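# Roll the office chair into the next room's yellow bay

## Task

Get the office chair into the adjoining room and leave it in the yellow taped bay there, with each of its five wheels inside the tape and none touching the tape. The chair must stay there with the robot not holding it. If the robot topples or ends up tilted, the task fails.

## Robot and tools

ROBOT. A wheeled base with a vertical column, a tilting head and two six-joint arms (left and right), each ending in a two-finger gripper. With the arms folded, as at the start, it measures 0.73 m long, 0.62 m wide and 1.88 m tall, and its front edge is 0.40 m ahead of the column. The base has two drive wheels and four passive casters. It can drive straight and turn on the spot, but it cannot move sideways. Arms cannot reach the floor: the lowest reach is about 0.47 m up, and the farthest about 1 m from the shoulder. The shoulders sit 0.12 m ahead of the column and 1.46 m up.

FRAMES. The base frame has its origin on the floor under the column, midway between the drive wheels, with x forward, y to the left and z up. The left_hand and right_hand readings are given in this frame. Each marks the point where that hand's fingers meet; the fingertips reach 8 mm past it. The hand's z axis runs along the fingers, and its y axis runs along the opening direction. The odometry frame is the base frame as it was when the scene began.

execute_actions. "actions" is a list holding one action or none. An empty list only reports the state and images. An action may hold "base", "joints" or both, plus an optional "speeds"; its motions all start together.
- base: exactly one key per action. translate_m is a straight drive, an offset in metres from the base's last reported position, range -3 to 3, positive forward. rotate_rad is a turn on the spot, an offset in radians, range -3.2 to 3.2, positive to the left (counter-clockwise seen from above).
- joints: absolute targets keyed by joint name, not offsets. Ranges: head_tilt_rad -0.61 to 1.308 (0 is about level, positive looks down); left_/right_joint1_rad -2.879 to 2.879; joint2 0 to 3.141; joint3 0 to 3.019; joint4 -1.692 to 1.57; joint5 -1.57 to 1.57 (positive swings the hand to the robot's right); joint6 -2.094 to 2.094 (positive is clockwise seen from behind the hand); left_/right_gripper_m 0 (closed) to 0.093 m, the gap between the fingertips. A joint or base you leave out of an action may keep pushing toward its earlier target.
- speeds: caps top speed for this action only. translate_m 0.05 to 0.8 m/s, rotate_rad 0.1 to 1 rad/s; the maximum is the default. A base move needing more than 8.667 s at its cap is refused. speeds has no effect on arms. No action runs longer than 15 s.
- cameras: optional list from cam_head_left, cam_head_right, cam_left_wrist, cam_right_wrist, nav_camera, all. Leaving it out, null or ["all"] returns every camera; [] returns none. The "pictures" line gives the image order.
An unknown key or an out-of-range number refuses the whole call and nothing moves. If a result reports a stop, the later execute_actions, wait and finished_scene calls in that same reply are skipped.

wait: seconds, 0 to 10. Nothing new is commanded; returns state and images. zoom_image: camera name and region [x0, y0, x1, y1] in pixels of that camera's latest full image, with (0, 0) at top-left and at most 504 by 504. read_manual: section "licences" (the default) returns licence text only. finished_scene: scene number (integer); it ends the scene for good and reports whether the task succeeded.

RESULT LINES. base_status and joint_status give how each motion ended: "done" (for the base, the wheels turned as commanded, slip included); "off_target" (stopped short, may still push); "contact_stop" (base only: a wheel stalled; drive back about 0.05 m before retrying or turning); "time_out"; "not_followed" after a "joint command not followed" line, when a safety check withheld arm targets because of a near collision with the other arm, the body or a room object. To clear it, move each joint of that first withheld action at least 0.05 rad back, or move the other arm, or drive away. on_its_own lists what the call did not command; "held at" is a held target, not a position. base_odometry counts wheel turns, so slip reads as travel; heading is positive left, -3.142 to 3.142. If turned_by_wheels and turned_by_imu disagree by more than about 4 % and at least 0.05 rad, the base hit something or slipped and the heading is off by roughly the gap. base_tilt gives forward and right lean in degrees (about 1 degree fixed error); a forward value falling by 0.5 degrees or more during a move means the robot is leaning back: reverse 0.05 m. motor_effort lists left_wheel and right_wheel in percent, positive pushing forward, with the peak in brackets; readings are noisy. wheel_motors_off is 1 when the wheel motors have been shut off: pushing hard for about 3 s cuts them for 2 s, the base then does not hold position and moves end "time_out". Motor temperatures lists each arm's joints in order; MOTOR HOT appears from 85 °C, and at 100 °C that arm drops everything (OVER-TEMPERATURE FAULT, joint_status "limit_stop_at_motor_heat").

ARMS. With joint1 at -1.57 (left) or 1.57 (right) and joints 5, 6 at 0, an arm lies in a forward vertical plane 0.23 m beside the column. Let a = j2 - 0.35, b = 1.05 + j2 - j3, c = b - j4. The hand point is then about 0.12 + 0.39 sin a + 0.38 cos b + 0.25 cos c m ahead and 1.46 + 0.39 cos a - 0.38 sin b - 0.25 sin c m up; c = 1.57 means fingers pointing down. Reality tends to sit up to 5 cm lower and nearer the column. Joint moves under about 0.03 rad (0.08 for joints 2 and 3) may not happen. Blocked arms keep pushing and heat up; to relax one, send its reported positions back as targets. Grip by commanding a gap smaller than the object; an opening staying 0.002 m or more above target means something is held.

AVOID. Tipping the chair or the robot, shoving hard against walls or door frames (watch for contact_stop and wheel overload), and letting the two arms strike or press on each other, which can end the run. Before ending the scene, move the robot clear so the chair rests in the bay on its own.

Each tool is called after "Call:" as name(argument=value, ...) on one line, values as JSON.

## Session

Call:
execute_actions(actions=[{"joints":{"head_tilt_rad":0.5}}])

Scene clock: 0.77 s.
Motor temperatures (°C, as the motors report them): left_arm=[24 23 22 23 24 24] | right_arm=[23 23 23 22 23 21]
base_odometry: x=+0.000 y=+0.000 heading=+0.000 (m, m, rad; odometry frame)
turned_by_wheels: +0.000 (rad since the last result)
turned_by_imu: +0.000 (rad since the last result)
base_tilt: forward=-0.4 right=+0.6 (deg)
base_status: not commanded
joint_positions: head_tilt_rad=+0.518 left_joint1_rad=-1.556 left_joint2_rad=+0.902 left_joint3_rad=+0.431 left_joint4_rad=-0.939 left_joint5_rad=+0.005 left_joint6_rad=+0.093 left_gripper_m=+0.094 right_joint1_rad=+1.565 right_joint2_rad=+0.874 right_joint3_rad=+0.424 right_joint4_rad=-0.981 right_joint5_rad=-0.066 right_joint6_rad=+0.039 right_gripper_m=+0.095
joint_status: all done
wheel_motors_off: 0
motor_effort: left_wheel=+3(3) right_wheel=+2(3) (%)
left_hand: x=+0.1567 y=+0.2268 z=+1.2462 quat_wxyz=(+0.428, -0.035, -0.903, +0.018) (m; base frame)
right_hand: x=+0.1522 y=-0.2155 z=+1.2566 quat_wxyz=(+0.439, -0.035, -0.898, -0.019) (m; base frame)
pictures: cam_head_left, cam_head_right, cam_left_wrist, cam_right_wrist, nav_camera
Images, in order (width x height): cam_head_left 672x504, cam_head_right 672x504, cam_left_wrist 504x504, cam_right_wrist 504x504, nav_camera 672x504.

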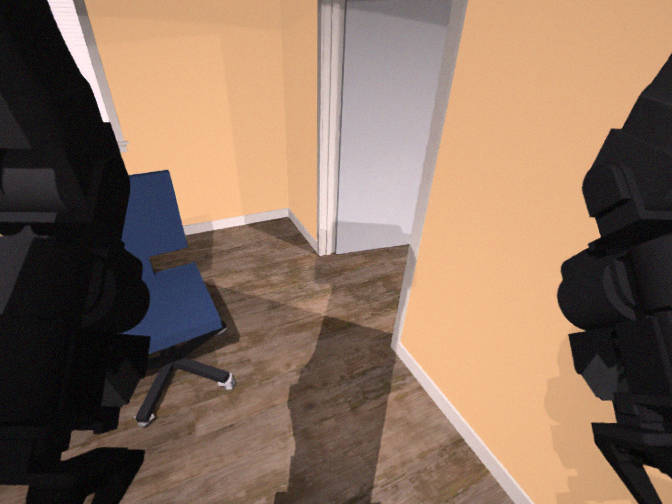

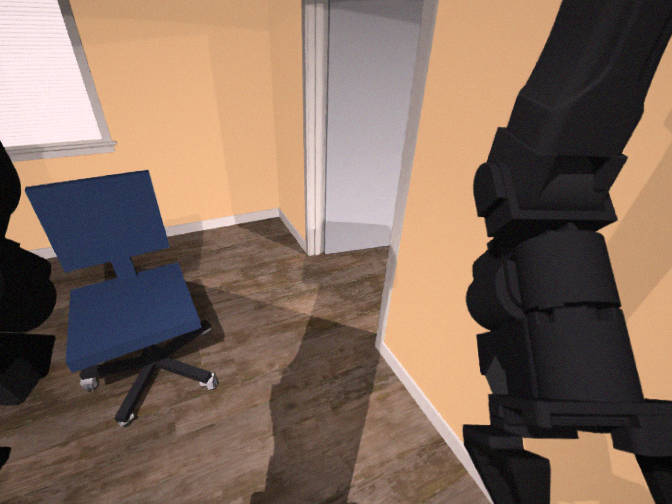

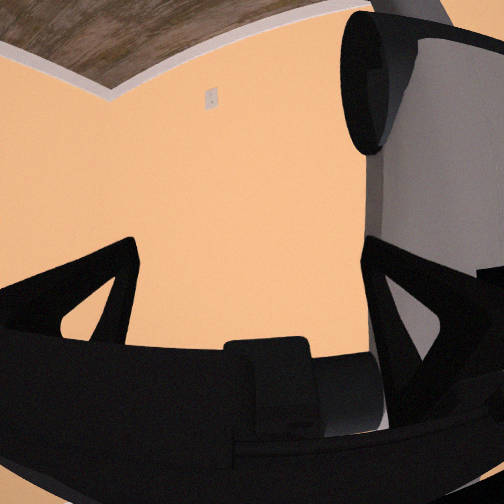

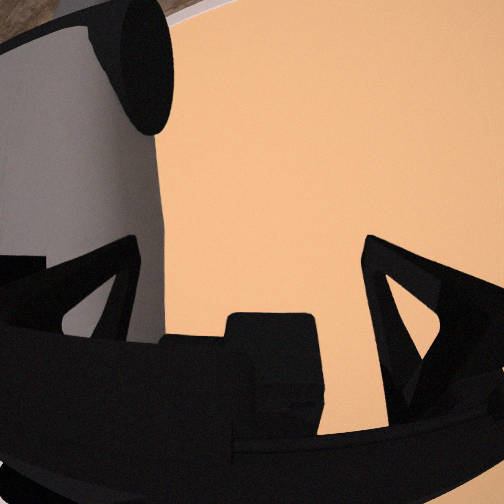

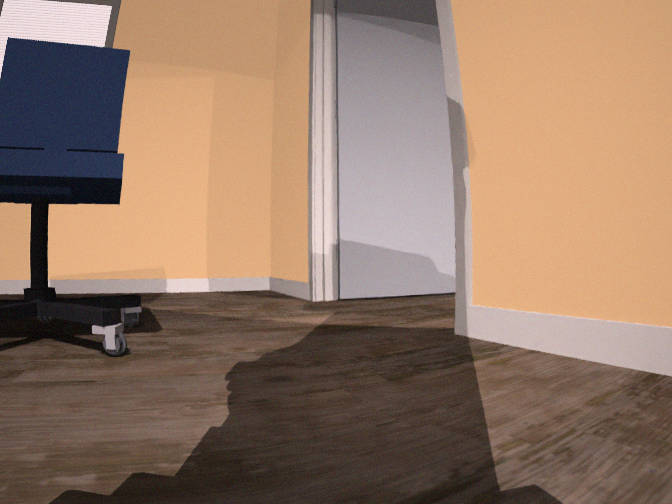

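Call:
execute_actions(actions=[{"base":{"rotate_rad":1.15},"joints":{"head_tilt_rad":0.7}}], cameras=["cam_head_left","nav_camera"])

Scene clock: 10.43 s.
Motor temperatures (°C, as the motors report them): left_arm=[24 23 22 23 24 24] | right_arm=[23 23 23 23 23 21]
base_odometry: x=+0.000 y=+0.000 heading=+1.149 (m, m, rad; odometry frame)
turned_by_wheels: +1.149 (rad since the last result)
turned_by_imu: +1.149 (rad since the last result)
base_tilt: forward=-0.5 right=+0.6 (deg)
base_status: done
joint_positions: head_tilt_rad=+0.703 left_joint1_rad=-1.556 left_joint2_rad=+0.902 left_joint3_rad=+0.431 left_joint4_rad=-0.939 left_joint5_rad=+0.005 left_joint6_rad=+0.093 left_gripper_m=+0.094 right_joint1_rad=+1.565 right_joint2_rad=+0.874 right_joint3_rad=+0.424 right_joint4_rad=-0.981 right_joint5_rad=-0.066 right_joint6_rad=+0.039 right_gripper_m=+0.095
joint_status: all done
wheel_motors_off: 0
motor_effort: left_wheel=-6(49) right_wheel=+6(37) (%)
left_hand: x=+0.1567 y=+0.2268 z=+1.2462 quat_wxyz=(+0.428, -0.035, -0.903, +0.018) (m; base frame)
right_hand: x=+0.1522 y=-0.2155 z=+1.2566 quat_wxyz=(+0.439, -0.035, -0.898, -0.019) (m; base frame)
pictures: cam_head_left, nav_camera
Images, in order (width x height): cam_head_left 672x504, nav_camera 672x504.

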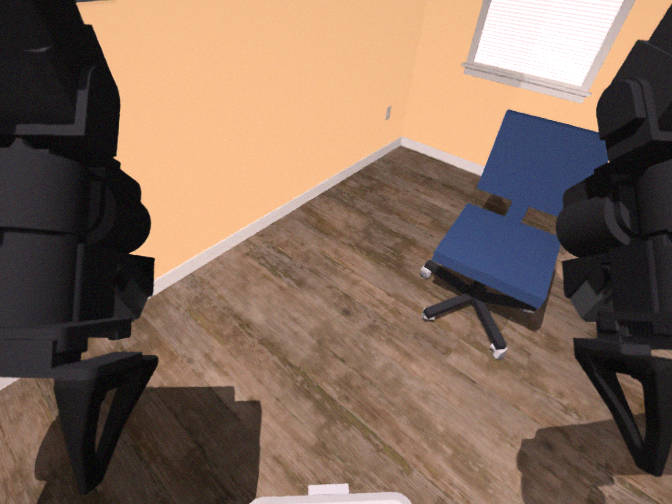

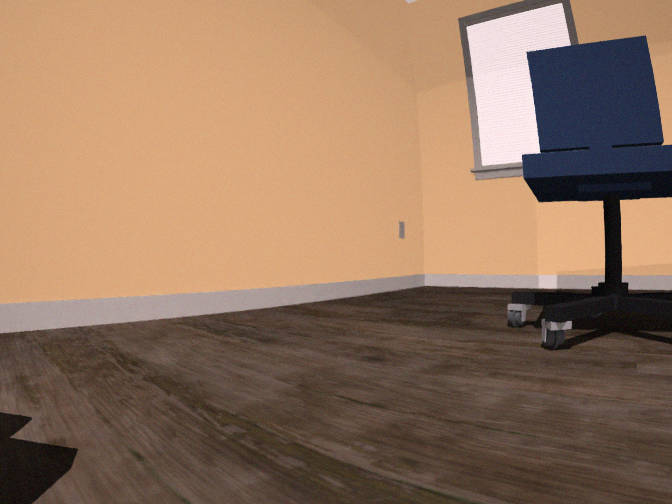

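Call:
execute_actions(actions=[{"base":{"rotate_rad":-0.53},"joints":{"left_joint1_rad":-1.68,"right_joint1_rad":1.68,"left_joint2_rad":1.75,"right_joint2_rad":1.75,"left_joint3_rad":2.45,"right_joint3_rad":2.45,"left_joint4_rad":-1,"right_joint4_rad":-1,"left_joint6_rad":1.57,"right_joint6_rad":-1.57}}], cameras=[])

Call:
execute_actions(actions=[{"base":{"translate_m":0.55}}])

Scene clock: 19.40 s.
Motor temperatures (°C, as the motors report them): left_arm=[24 23 22 23 24 24] | right_arm=[23 24 23 23 23 21]
base_odometry: x=+0.000 y=+0.000 heading=+0.620 (m, m, rad; odometry frame)
turned_by_wheels: -0.529 (rad since the last result)
turned_by_imu: -0.533 (rad since the last result)
base_tilt: forward=-0.5 right=+0.5 (deg)
base_status: done
joint_positions: head_tilt_rad=+0.703 left_joint1_rad=-1.677 left_joint2_rad=+1.735 left_joint3_rad=+2.426 left_joint4_rad=-0.993 left_joint5_rad=+0.005 left_joint6_rad=+1.563 left_gripper_m=+0.094 right_joint1_rad=+1.678 right_joint2_rad=+1.751 right_joint3_rad=+2.412 right_joint4_rad=-0.992 right_joint5_rad=-0.066 right_joint6_rad=-1.560 right_gripper_m=+0.095
joint_status: all done
wheel_motors_off: 0
motor_effort: left_wheel=+6(32) right_wheel=-5(22) (%)
left_hand: x=+0.9122 y=+0.1519 z=+1.1560 quat_wxyz=(-0.114, -0.714, -0.689, -0.041) (m; base frame)
right_hand: x=+0.9013 y=-0.1402 z=+1.1388 quat_wxyz=(-0.125, +0.716, -0.687, +0.009) (m; base frame)
pictures: none
No camera images: the call's "cameras" was empty. Leave "cameras" out to get every camera's image.

Scene clock: 22.00 s.
Motor temperatures (°C, as the motors report them): left_arm=[24 24 23 23 24 24] | right_arm=[23 24 24 23 23 21]
base_odometry: x=+0.448 y=+0.320 heading=+0.622 (m, m, rad; odometry frame)
turned_by_wheels: +0.002 (rad since the last result)
turned_by_imu: +0.003 (rad since the last result)
base_tilt: forward=-0.4 right=+0.6 (deg)
base_status: done
joint_positions: head_tilt_rad=+0.703 left_joint1_rad=-1.677 left_joint2_rad=+1.735 left_joint3_rad=+2.426 left_joint4_rad=-0.993 left_joint5_rad=+0.005 left_joint6_rad=+1.564 left_gripper_m=+0.094 right_joint1_rad=+1.678 right_joint2_rad=+1.751 right_joint3_rad=+2.412 right_joint4_rad=-0.994 right_joint5_rad=-0.066 right_joint6_rad=-1.561 right_gripper_m=+0.095
joint_status: not commanded
wheel_motors_off: 0
motor_effort: left_wheel=+4(77) right_wheel=-2(44) (%)
left_hand: x=+0.9121 y=+0.1519 z=+1.1560 quat_wxyz=(-0.114, -0.714, -0.689, -0.041) (m; base frame)
right_hand: x=+0.9009 y=-0.1402 z=+1.1387 quat_wxyz=(-0.124, +0.716, -0.687, +0.008) (m; base frame)
pictures: cam_head_left, cam_head_right, cam_left_wrist, cam_right_wrist, nav_camera
Images, in order (width x height): cam_head_left 672x504, cam_head_right 672x504, cam_left_wrist 504x504, cam_right_wrist 504x504, nav_camera 672x504.

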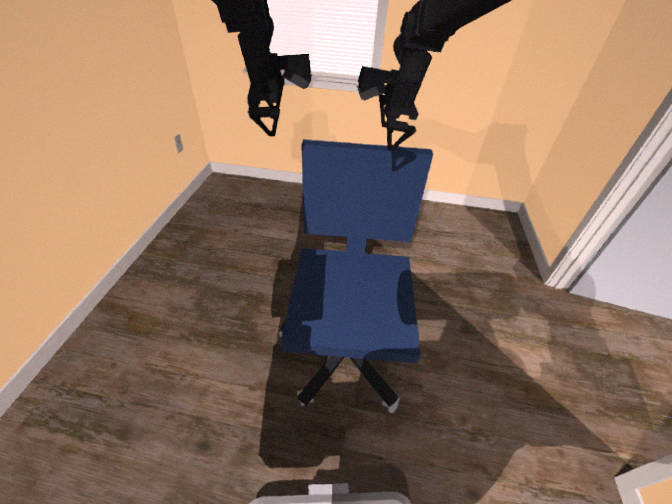

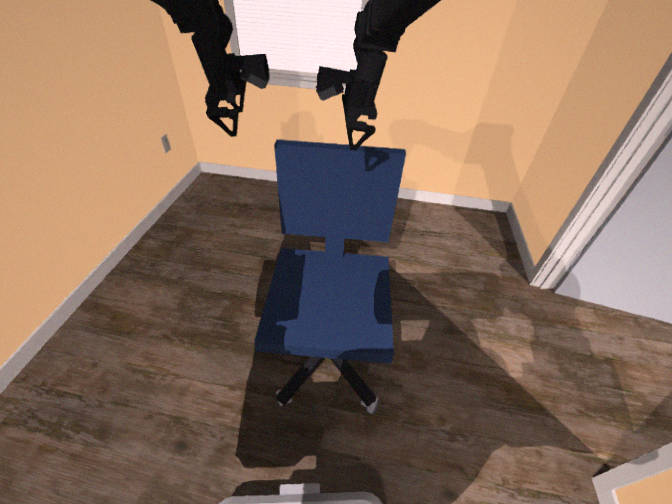

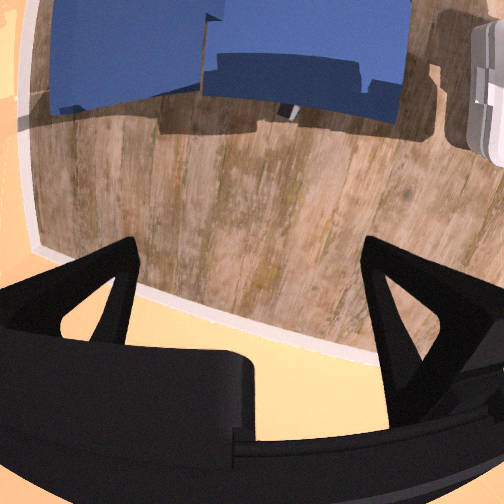

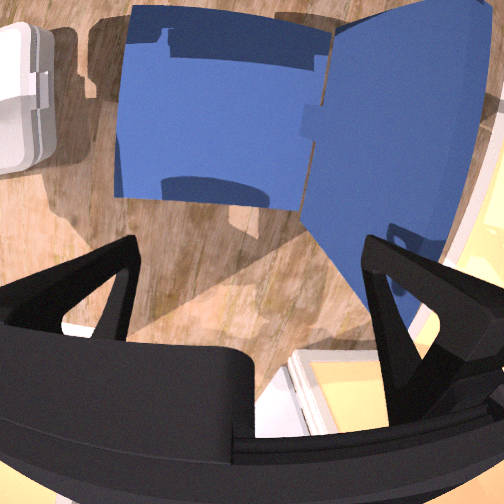

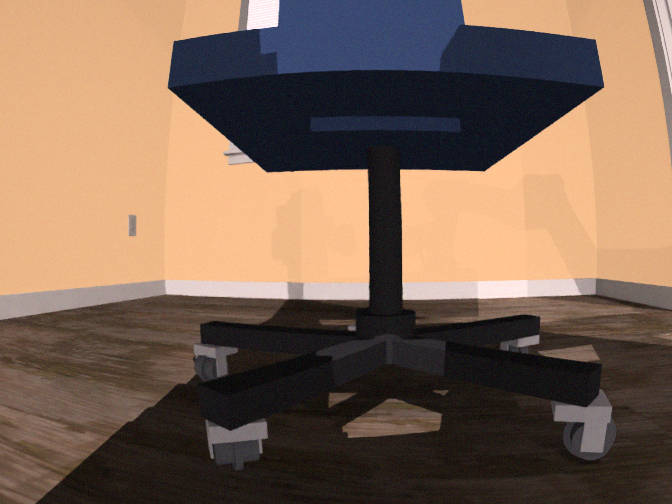

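Call:
execute_actions(actions=[{"base":{"rotate_rad":-0.12}}], cameras=[])

Call:
execute_actions(actions=[{"base":{"translate_m":0.26},"joints":{"left_joint2_rad":1.82,"right_joint2_rad":1.8}}])

Scene clock: 27.60 s.
Motor temperatures (°C, as the motors report them): left_arm=[24 25 24 23 24 24] | right_arm=[23 26 25 22 23 21]
base_odometry: x=+0.448 y=+0.320 heading=+0.504 (m, m, rad; odometry frame)
turned_by_wheels: -0.118 (rad since the last result)
turned_by_imu: -0.118 (rad since the last result)
base_tilt: forward=-0.5 right=+0.6 (deg)
base_status: done
joint_positions: head_tilt_rad=+0.703 left_joint1_rad=-1.680 left_joint2_rad=+1.735 left_joint3_rad=+2.426 left_joint4_rad=-0.993 left_joint5_rad=+0.005 left_joint6_rad=+1.564 left_gripper_m=+0.094 right_joint1_rad=+1.680 right_joint2_rad=+1.751 right_joint3_rad=+2.412 right_joint4_rad=-0.994 right_joint5_rad=-0.066 right_joint6_rad=-1.561 right_gripper_m=+0.095
joint_status: not commanded
wheel_motors_off: 0
motor_effort: left_wheel=+2(62) right_wheel=-1(49) (%)
left_hand: x=+0.9120 y=+0.1495 z=+1.1562 quat_wxyz=(-0.115, -0.715, -0.689, -0.040) (m; base frame)
right_hand: x=+0.9008 y=-0.1389 z=+1.1389 quat_wxyz=(-0.125, +0.716, -0.687, +0.008) (m; base frame)
pictures: none
No camera images: the call's "cameras" was empty. Leave "cameras" out to get every camera's image.

Scene clock: 29.67 s.
Motor temperatures (°C, as the motors report them): left_arm=[24 25 25 23 24 24] | right_arm=[23 26 26 22 23 21]
base_odometry: x=+0.676 y=+0.445 heading=+0.503 (m, m, rad; odometry frame)
turned_by_wheels: -0.001 (rad since the last result)
turned_by_imu: -0.001 (rad since the last result)
base_tilt: forward=-0.5 right=+0.6 (deg)
base_status: done
joint_positions: head_tilt_rad=+0.704 left_joint1_rad=-1.680 left_joint2_rad=+1.830 left_joint3_rad=+2.426 left_joint4_rad=-0.994 left_joint5_rad=+0.005 left_joint6_rad=+1.564 left_gripper_m=+0.094 right_joint1_rad=+1.680 right_joint2_rad=+1.770 right_joint3_rad=+2.412 right_joint4_rad=-0.995 right_joint5_rad=-0.066 right_joint6_rad=-1.561 right_gripper_m=+0.095
joint_status: all done
wheel_motors_off: 0
motor_effort: left_wheel=-1(46) right_wheel=+0(55) (%)
left_hand: x=+0.8792 y=+0.1443 z=+1.0826 quat_wxyz=(-0.081, -0.719, -0.690, -0.007) (m; base frame)
right_hand: x=+0.8944 y=-0.1379 z=+1.1246 quat_wxyz=(-0.118, +0.717, -0.687, +0.001) (m; base frame)
pictures: cam_head_left, cam_head_right, cam_left_wrist, cam_right_wrist, nav_camera
Images, in order (width x height): cam_head_left 672x504, cam_head_right 672x504, cam_left_wrist 504x504, cam_right_wrist 504x504, nav_camera 672x504.

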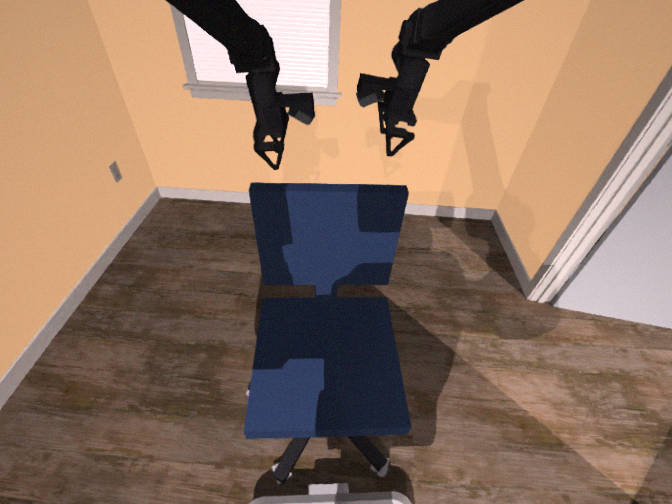

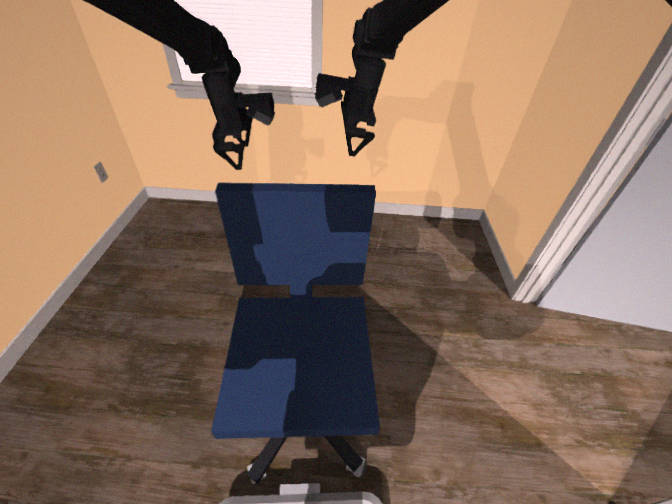

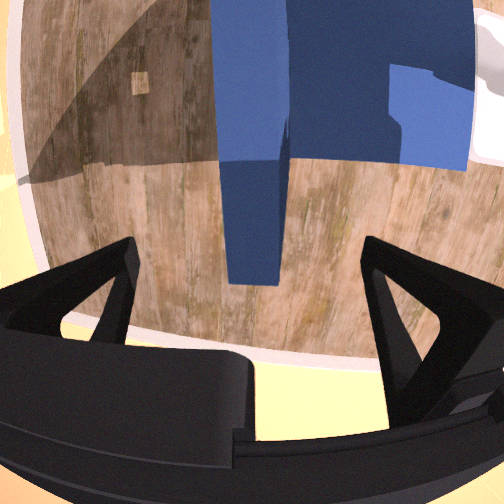

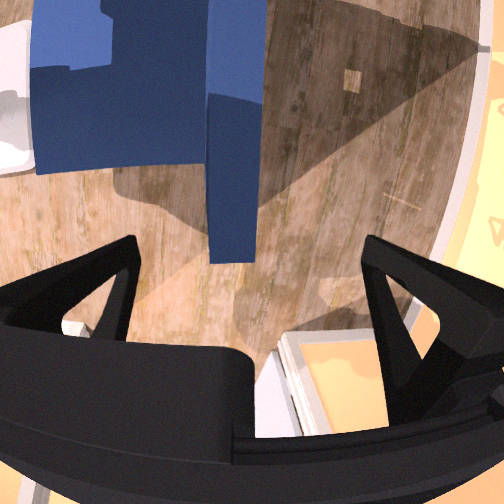

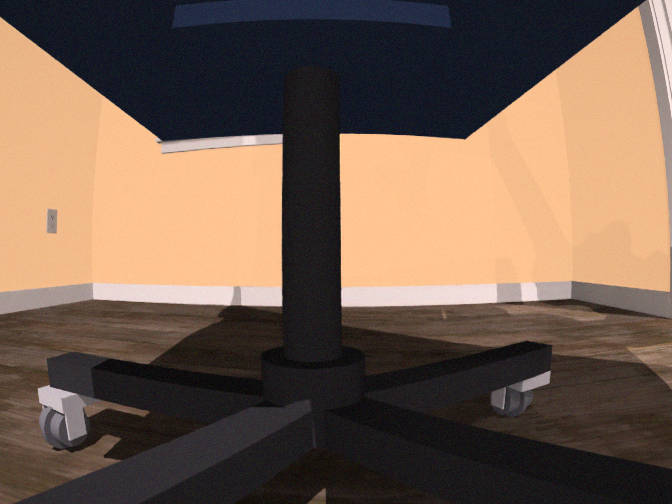

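Call:
execute_actions(actions=[{"base":{"translate_m":0.025},"joints":{"left_joint2_rad":1.96,"right_joint2_rad":1.96,"left_joint3_rad":2.53,"right_joint3_rad":2.54,"left_joint4_rad":-0.95,"right_joint4_rad":-0.95}}], cameras=["cam_left_wrist","cam_right_wrist"])

Scene clock: 34.20 s.
Motor temperatures (°C, as the motors report them): left_arm=[24 26 25 23 24 24] | right_arm=[23 26 26 22 23 21]
base_odometry: x=+0.698 y=+0.457 heading=+0.503 (m, m, rad; odometry frame)
turned_by_wheels: +0.000 (rad since the last result)
turned_by_imu: -0.002 (rad since the last result)
base_tilt: forward=-0.5 right=+0.6 (deg)
base_status: done
joint_positions: head_tilt_rad=+0.704 left_joint1_rad=-1.680 left_joint2_rad=+1.966 left_joint3_rad=+2.510 left_joint4_rad=-0.953 left_joint5_rad=+0.005 left_joint6_rad=+1.564 left_gripper_m=+0.094 right_joint1_rad=+1.680 right_joint2_rad=+1.963 right_joint3_rad=+2.513 right_joint4_rad=-0.951 right_joint5_rad=-0.066 right_joint6_rad=-1.562 right_gripper_m=+0.095
joint_status: all done
wheel_motors_off: 0
motor_effort: left_wheel=-1(38) right_wheel=+0(33) (%)
left_hand: x=+0.8684 y=+0.1383 z=+1.0127 quat_wxyz=(-0.077, -0.720, -0.690, -0.004) (m; base frame)
right_hand: x=+0.8714 y=-0.1290 z=+1.0180 quat_wxyz=(-0.101, +0.719, -0.688, -0.015) (m; base frame)
pictures: cam_left_wrist, cam_right_wrist
Images, in order (width x height): cam_left_wrist 504x504, cam_right_wrist 504x504.

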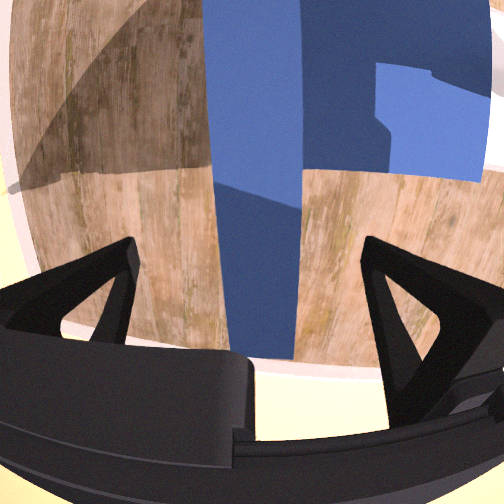

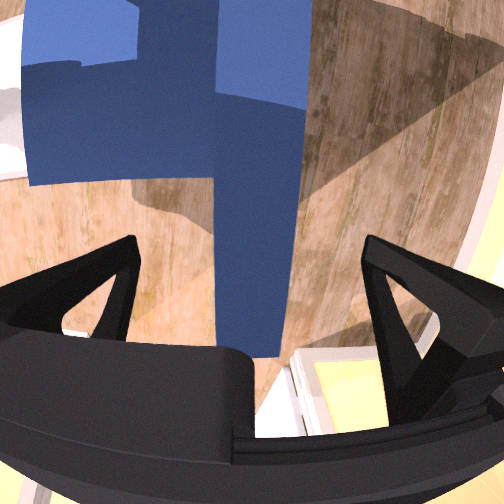

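Call:
execute_actions(actions=[{"base":{"translate_m":0.015},"joints":{"left_joint2_rad":2.18,"right_joint2_rad":2.18,"left_joint3_rad":2.74,"right_joint3_rad":2.74,"left_joint4_rad":-0.91,"right_joint4_rad":-0.9}}], cameras=["cam_left_wrist","cam_right_wrist"])

Scene clock: 36.57 s.
Motor temperatures (°C, as the motors report them): left_arm=[24 26 25 23 24 24] | right_arm=[23 27 26 22 23 21]
base_odometry: x=+0.711 y=+0.465 heading=+0.502 (m, m, rad; odometry frame)
turned_by_wheels: +0.000 (rad since the last result)
turned_by_imu: -0.001 (rad since the last result)
base_tilt: forward=-0.5 right=+0.6 (deg)
base_status: done
joint_positions: head_tilt_rad=+0.704 left_joint1_rad=-1.680 left_joint2_rad=+2.099 left_joint3_rad=+2.731 left_joint4_rad=-0.920 left_joint5_rad=+0.007 left_joint6_rad=+1.564 left_gripper_m=+0.094 right_joint1_rad=+1.680 right_joint2_rad=+2.092 right_joint3_rad=+2.722 right_joint4_rad=-0.904 right_joint5_rad=-0.066 right_joint6_rad=-1.562 right_gripper_m=+0.095
joint_status: all done
wheel_motors_off: 0
motor_effort: left_wheel=-2(37) right_wheel=+0(30) (%)
left_hand: x=+0.9064 y=+0.1345 z=+0.9974 quat_wxyz=(-0.121, -0.714, -0.688, -0.044) (m; base frame)
right_hand: x=+0.9097 y=-0.1253 z=+1.0018 quat_wxyz=(-0.146, +0.714, -0.684, +0.028) (m; base frame)
pictures: cam_left_wrist, cam_right_wrist
Images, in order (width x height): cam_left_wrist 504x504, cam_right_wrist 504x504.

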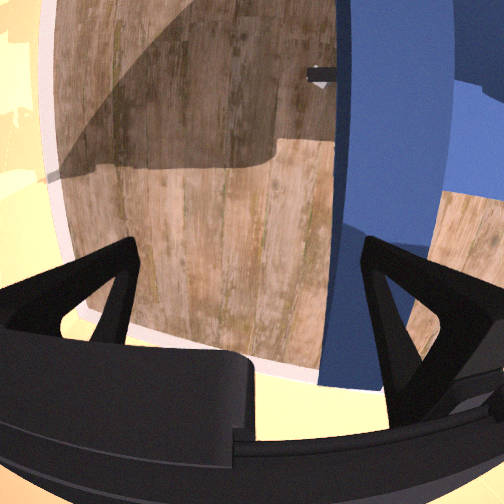

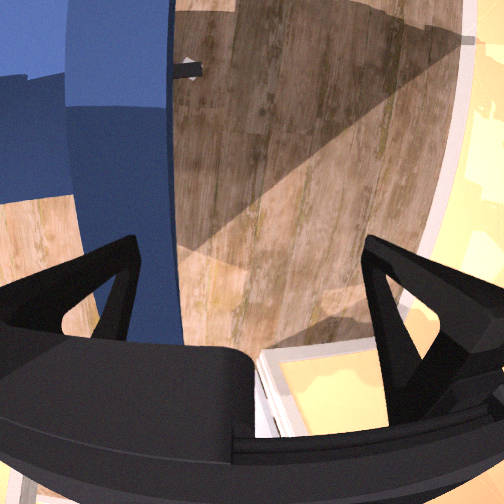

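Landed on top; retry.

Call:
execute_actions(actions=[{"joints":{"left_joint2_rad":2.0,"right_joint2_rad":2.0,"left_joint3_rad":2.66,"right_joint3_rad":2.66,"left_joint4_rad":-1.08,"right_joint4_rad":-1.08}}], cameras=[])

Call:
execute_actions(actions=[{"joints":{"left_joint2_rad":2.1,"right_joint2_rad":2.1,"left_joint4_rad":-1.02,"right_joint4_rad":-1.02}}], cameras=["cam_left_wrist","cam_right_wrist"])

Scene clock: 40.60 s.
Motor temperatures (°C, as the motors report them): left_arm=[24 26 26 23 24 24] | right_arm=[23 27 27 22 23 21]
base_odometry: x=+0.711 y=+0.465 heading=+0.502 (m, m, rad; odometry frame)
turned_by_wheels: +0.000 (rad since the last result)
turned_by_imu: -0.001 (rad since the last result)
base_tilt: forward=-0.4 right=+0.6 (deg)
base_status: not commanded
joint_positions: head_tilt_rad=+0.704 left_joint1_rad=-1.680 left_joint2_rad=+2.005 left_joint3_rad=+2.648 left_joint4_rad=-1.074 left_joint5_rad=+0.007 left_joint6_rad=+1.564 left_gripper_m=+0.094 right_joint1_rad=+1.680 right_joint2_rad=+2.027 right_joint3_rad=+2.663 right_joint4_rad=-1.075 right_joint5_rad=-0.066 right_joint6_rad=-1.562 right_gripper_m=+0.095
joint_status: all done
wheel_motors_off: 0
motor_effort: left_wheel=+1(1) right_wheel=+1(1) (%)
left_hand: x=+0.8783 y=+0.1392 z=+1.0310 quat_wxyz=(-0.069, -0.721, -0.690, +0.005) (m; base frame)
right_hand: x=+0.8742 y=-0.1291 z=+1.0219 quat_wxyz=(-0.087, +0.720, -0.688, -0.029) (m; base frame)
pictures: none
No camera images: the call's "cameras" was empty. Leave "cameras" out to get every camera's image.

Scene clock: 41.60 s.
Motor temperatures (°C, as the motors report them): left_arm=[24 26 26 23 24 24] | right_arm=[23 27 27 22 23 21]
base_odometry: x=+0.711 y=+0.465 heading=+0.502 (m, m, rad; odometry frame)
turned_by_wheels: +0.000 (rad since the last result)
turned_by_imu: +0.000 (rad since the last result)
base_tilt: forward=-0.5 right=+0.5 (deg)
base_status: not commanded
joint_positions: head_tilt_rad=+0.704 left_joint1_rad=-1.680 left_joint2_rad=+2.110 left_joint3_rad=+2.644 left_joint4_rad=-1.026 left_joint5_rad=+0.007 left_joint6_rad=+1.564 left_gripper_m=+0.094 right_joint1_rad=+1.680 right_joint2_rad=+2.079 right_joint3_rad=+2.663 right_joint4_rad=-1.026 right_joint5_rad=-0.066 right_joint6_rad=-1.562 right_gripper_m=+0.095
joint_status: all done
wheel_motors_off: 0
motor_effort: left_wheel=+0(2) right_wheel=+0(0) (%)
left_hand: x=+0.8393 y=+0.1340 z=+0.9534 quat_wxyz=(-0.047, -0.722, -0.689, +0.025) (m; base frame)
right_hand: x=+0.8621 y=-0.1262 z=+0.9840 quat_wxyz=(-0.085, +0.720, -0.688, -0.030) (m; base frame)
pictures: cam_left_wrist, cam_right_wrist
Images, in order (width x height): cam_left_wrist 504x504, cam_right_wrist 504x504.

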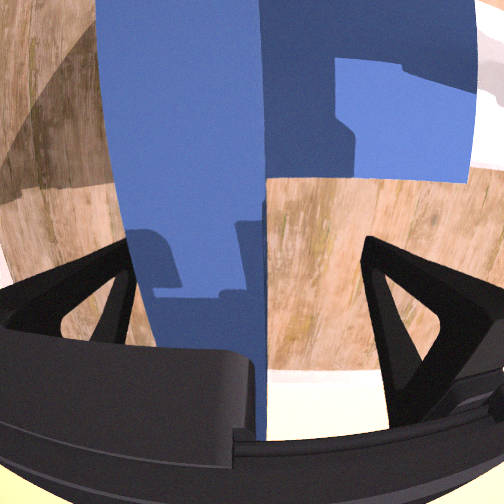

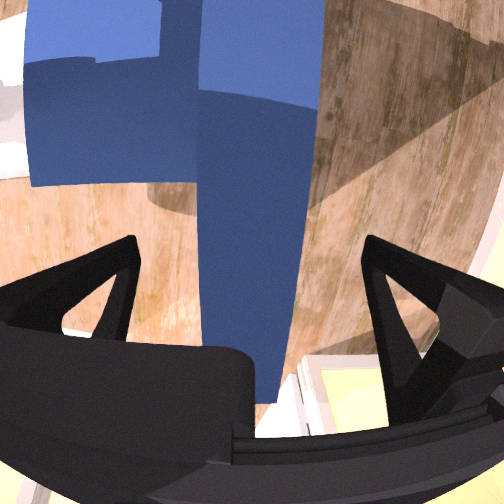

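Call:
execute_actions(actions=[{"joints":{"left_joint2_rad":2.16,"right_joint2_rad":2.16,"left_joint4_rad":-0.88,"right_joint4_rad":-0.9}}], cameras=["cam_left_wrist","cam_right_wrist"])

Call:
execute_actions(actions=[{"joints":{"left_gripper_m":0,"right_gripper_m":0}}], cameras=[])

Call:
execute_actions(actions=[{"base":{"translate_m":0.7},"speeds":{"translate_m":0.3}}])

Scene clock: 45.53 s.
Motor temperatures (°C, as the motors report them): left_arm=[24 27 26 23 24 24] | right_arm=[23 27 26 22 23 21]
base_odometry: x=+0.711 y=+0.465 heading=+0.502 (m, m, rad; odometry frame)
turned_by_wheels: +0.000 (rad since the last result)
turned_by_imu: -0.001 (rad since the last result)
base_tilt: forward=-0.4 right=+0.6 (deg)
base_status: not commanded
joint_positions: head_tilt_rad=+0.704 left_joint1_rad=-1.680 left_joint2_rad=+2.150 left_joint3_rad=+2.644 left_joint4_rad=-0.892 left_joint5_rad=+0.007 left_joint6_rad=+1.564 left_gripper_m=+0.094 right_joint1_rad=+1.680 right_joint2_rad=+2.141 right_joint3_rad=+2.663 right_joint4_rad=-0.909 right_joint5_rad=-0.066 right_joint6_rad=-1.562 right_gripper_m=+0.095
joint_status: all done
wheel_motors_off: 0
motor_effort: left_wheel=+0(1) right_wheel=+0(0) (%)
left_hand: x=+0.8512 y=+0.1309 z=+0.9271 quat_wxyz=(-0.081, -0.720, -0.690, -0.007) (m; base frame)
right_hand: x=+0.8596 y=-0.1223 z=+0.9412 quat_wxyz=(-0.105, +0.719, -0.687, -0.011) (m; base frame)
pictures: cam_left_wrist, cam_right_wrist
Images, in order (width x height): cam_left_wrist 504x504, cam_right_wrist 504x504.

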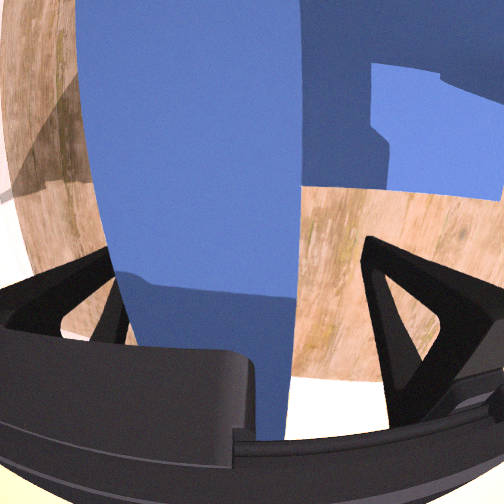

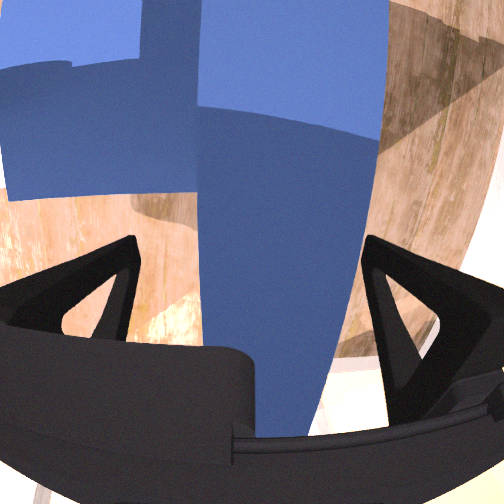

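Scene clock: 46.33 s.
Motor temperatures (°C, as the motors report them): left_arm=[24 27 26 23 24 24] | right_arm=[23 27 26 22 23 21]
base_odometry: x=+0.711 y=+0.465 heading=+0.502 (m, m, rad; odometry frame)
turned_by_wheels: +0.000 (rad since the last result)
turned_by_imu: +0.000 (rad since the last result)
base_tilt: forward=-0.5 right=+0.6 (deg)
base_status: not commanded
joint_positions: head_tilt_rad=+0.704 left_joint1_rad=-1.680 left_joint2_rad=+2.150 left_joint3_rad=+2.646 left_joint4_rad=-0.902 left_joint5_rad=+0.002 left_joint6_rad=+1.539 left_gripper_m=+0.043 right_joint1_rad=+1.680 right_joint2_rad=+2.141 right_joint3_rad=+2.662 right_joint4_rad=-0.916 right_joint5_rad=-0.066 right_joint6_rad=-1.545 right_gripper_m=+0.043
joint_status: left_gripper_m off_target (ended at +0.043, target +0.000); right_gripper_m off_target (ended at +0.042, target +0.000)
wheel_motors_off: 0
motor_effort: left_wheel=-2(18) right_wheel=+0(13) (%)
left_hand: x=+0.8495 y=+0.1315 z=+0.9273 quat_wxyz=(-0.077, -0.711, -0.699, -0.005) (m; base frame)
right_hand: x=+0.8577 y=-0.1221 z=+0.9409 quat_wxyz=(-0.103, +0.713, -0.694, -0.014) (m; base frame)
pictures: none
No camera images: the call's "cameras" was empty. Leave "cameras" out to get every camera's image.

Scene clock: 49.80 s.
Motor temperatures (°C, as the motors report them): left_arm=[24 27 26 23 24 24] | right_arm=[23 27 26 23 23 21]
base_odometry: x=+1.324 y=+0.802 heading=+0.502 (m, m, rad; odometry frame)
turned_by_wheels: -0.001 (rad since the last result)
turned_by_imu: +0.001 (rad since the last result)
base_tilt: forward=-0.5 right=+0.5 (deg)
base_status: done
joint_positions: head_tilt_rad=+0.704 left_joint1_rad=-1.683 left_joint2_rad=+2.150 left_joint3_rad=+2.641 left_joint4_rad=-0.935 left_joint5_rad=+0.005 left_joint6_rad=+1.515 left_gripper_m=+0.041 right_joint1_rad=+1.678 right_joint2_rad=+2.141 right_joint3_rad=+2.659 right_joint4_rad=-0.940 right_joint5_rad=-0.061 right_joint6_rad=-1.535 right_gripper_m=+0.041
joint_status: not commanded
wheel_motors_off: 0
motor_effort: left_wheel=+0(45) right_wheel=+2(44) (%)
left_hand: x=+0.8397 y=+0.1287 z=+0.9258 quat_wxyz=(-0.065, -0.704, -0.707, +0.011) (m; base frame)
right_hand: x=+0.8506 y=-0.1250 z=+0.9388 quat_wxyz=(-0.090, +0.710, -0.698, -0.022) (m; base frame)
pictures: cam_head_left, cam_head_right, cam_left_wrist, cam_right_wrist, nav_camera
Images, in order (width x height): cam_head_left 672x504, cam_head_right 672x504, cam_left_wrist 504x504, cam_right_wrist 504x504, nav_camera 672x504.

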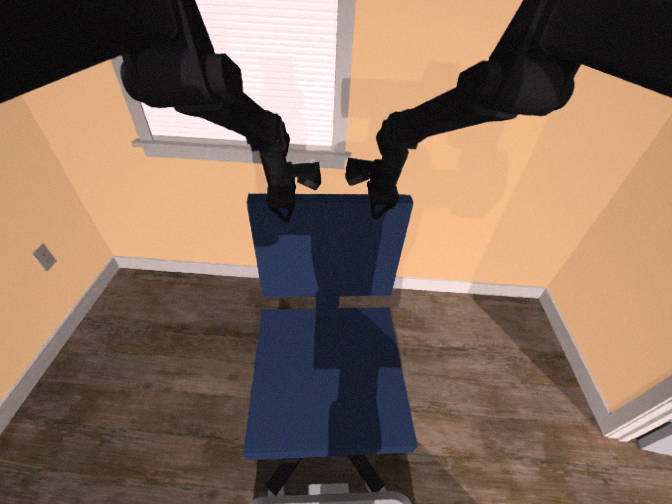

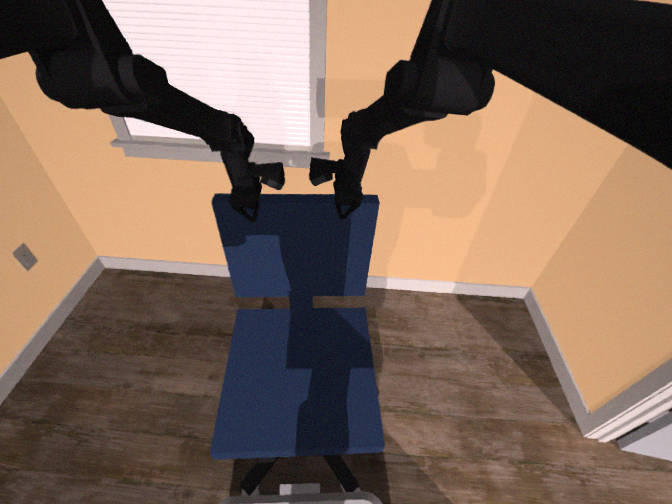

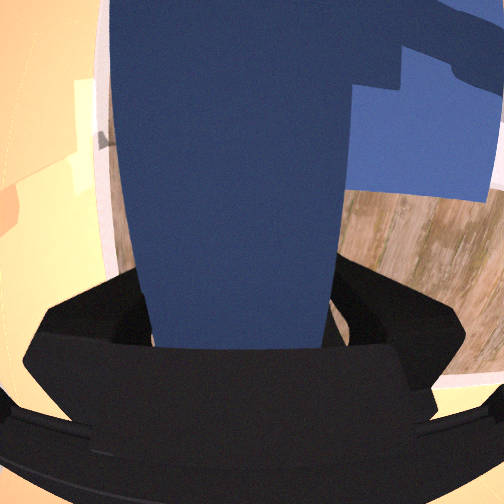

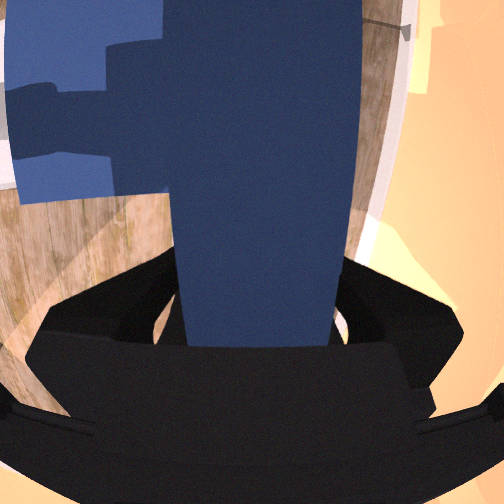

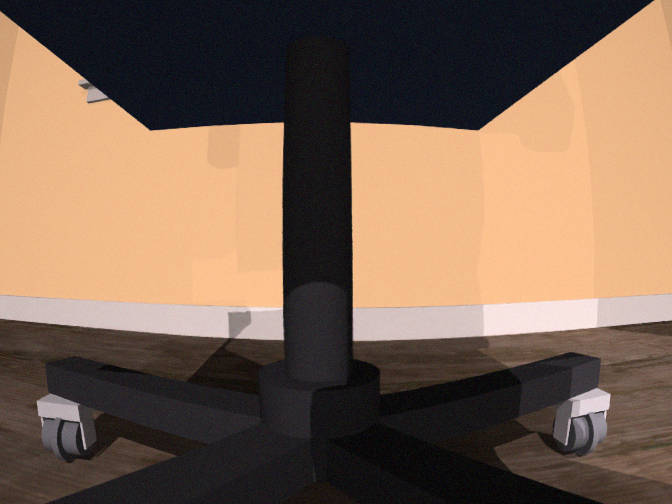

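Call:
execute_actions(actions=[{"base":{"translate_m":0.17},"speeds":{"translate_m":0.3}}], cameras=[])

Call:
execute_actions(actions=[{"base":{"rotate_rad":-1.63},"speeds":{"rotate_rad":0.4}}], cameras=["cam_head_left","cam_head_right","nav_camera"])

Scene clock: 53.83 s.
Motor temperatures (°C, as the motors report them): left_arm=[24 27 26 23 24 24] | right_arm=[23 28 26 23 23 21]
base_odometry: x=+1.473 y=+0.883 heading=+0.501 (m, m, rad; odometry frame)
turned_by_wheels: +0.000 (rad since the last result)
turned_by_imu: -0.001 (rad since the last result)
base_tilt: forward=-0.5 right=+0.6 (deg)
base_status: done
joint_positions: head_tilt_rad=+0.704 left_joint1_rad=-1.676 left_joint2_rad=+2.149 left_joint3_rad=+2.641 left_joint4_rad=-0.932 left_joint5_rad=+0.007 left_joint6_rad=+1.532 left_gripper_m=+0.041 right_joint1_rad=+1.685 right_joint2_rad=+2.141 right_joint3_rad=+2.659 right_joint4_rad=-0.946 right_joint5_rad=-0.069 right_joint6_rad=-1.528 right_gripper_m=+0.041
joint_status: not commanded
wheel_motors_off: 0
motor_effort: left_wheel=+2(44) right_wheel=+1(45) (%)
left_hand: x=+0.8413 y=+0.1349 z=+0.9258 quat_wxyz=(-0.065, -0.709, -0.702, +0.007) (m; base frame)
right_hand: x=+0.8487 y=-0.1184 z=+0.9394 quat_wxyz=(-0.092, +0.708, -0.699, -0.029) (m; base frame)
pictures: none
No camera images: the call's "cameras" was empty. Leave "cameras" out to get every camera's image.

Scene clock: 58.83 s.
Motor temperatures (°C, as the motors report them): left_arm=[24 27 26 23 24 24] | right_arm=[23 28 26 23 23 21]
base_odometry: x=+1.473 y=+0.883 heading=-1.128 (m, m, rad; odometry frame)
turned_by_wheels: -1.630 (rad since the last result)
turned_by_imu: -1.622 (rad since the last result)
base_tilt: forward=-0.5 right=+0.6 (deg)
base_status: done
joint_positions: head_tilt_rad=+0.704 left_joint1_rad=-1.674 left_joint2_rad=+2.146 left_joint3_rad=+2.640 left_joint4_rad=-0.935 left_joint5_rad=-0.011 left_joint6_rad=+1.539 left_gripper_m=+0.041 right_joint1_rad=+1.690 right_joint2_rad=+2.138 right_joint3_rad=+2.646 right_joint4_rad=-0.943 right_joint5_rad=-0.071 right_joint6_rad=-1.516 right_gripper_m=+0.041
joint_status: not commanded
wheel_motors_off: 0
motor_effort: left_wheel=+4(65) right_wheel=-4(61) (%)
left_hand: x=+0.8417 y=+0.1394 z=+0.9269 quat_wxyz=(-0.058, -0.711, -0.700, +0.000) (m; base frame)
right_hand: x=+0.8453 y=-0.1140 z=+0.9378 quat_wxyz=(-0.092, +0.705, -0.703, -0.034) (m; base frame)
pictures: cam_head_left, cam_head_right, nav_camera
Images, in order (width x height): cam_head_left 672x504, cam_head_right 672x504, nav_camera 672x504.

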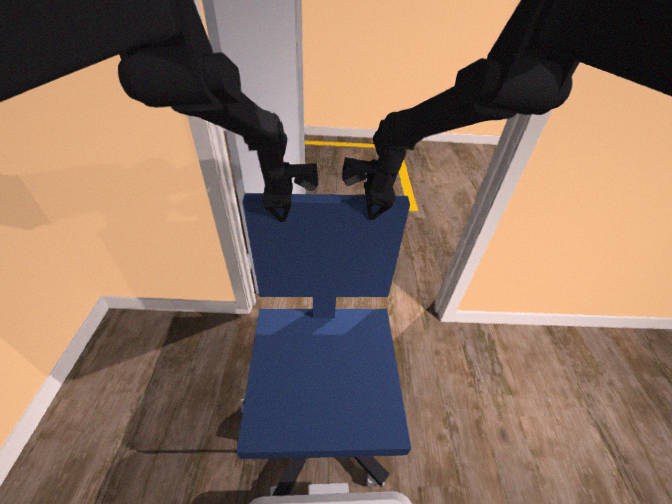

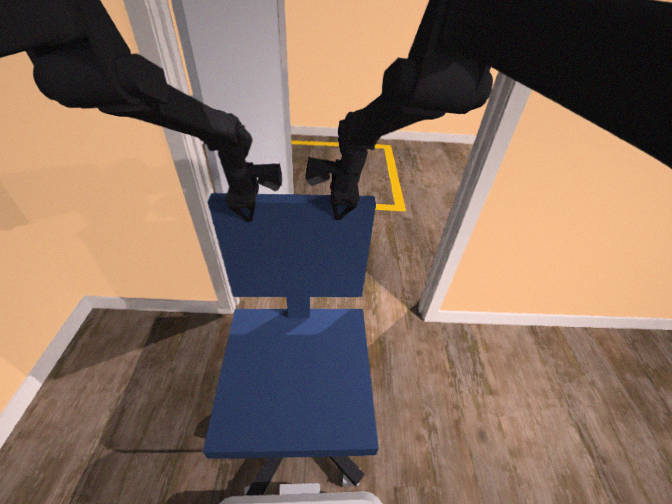

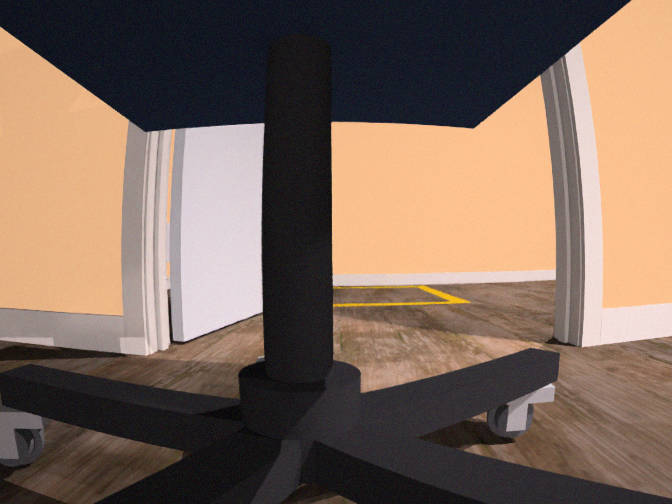

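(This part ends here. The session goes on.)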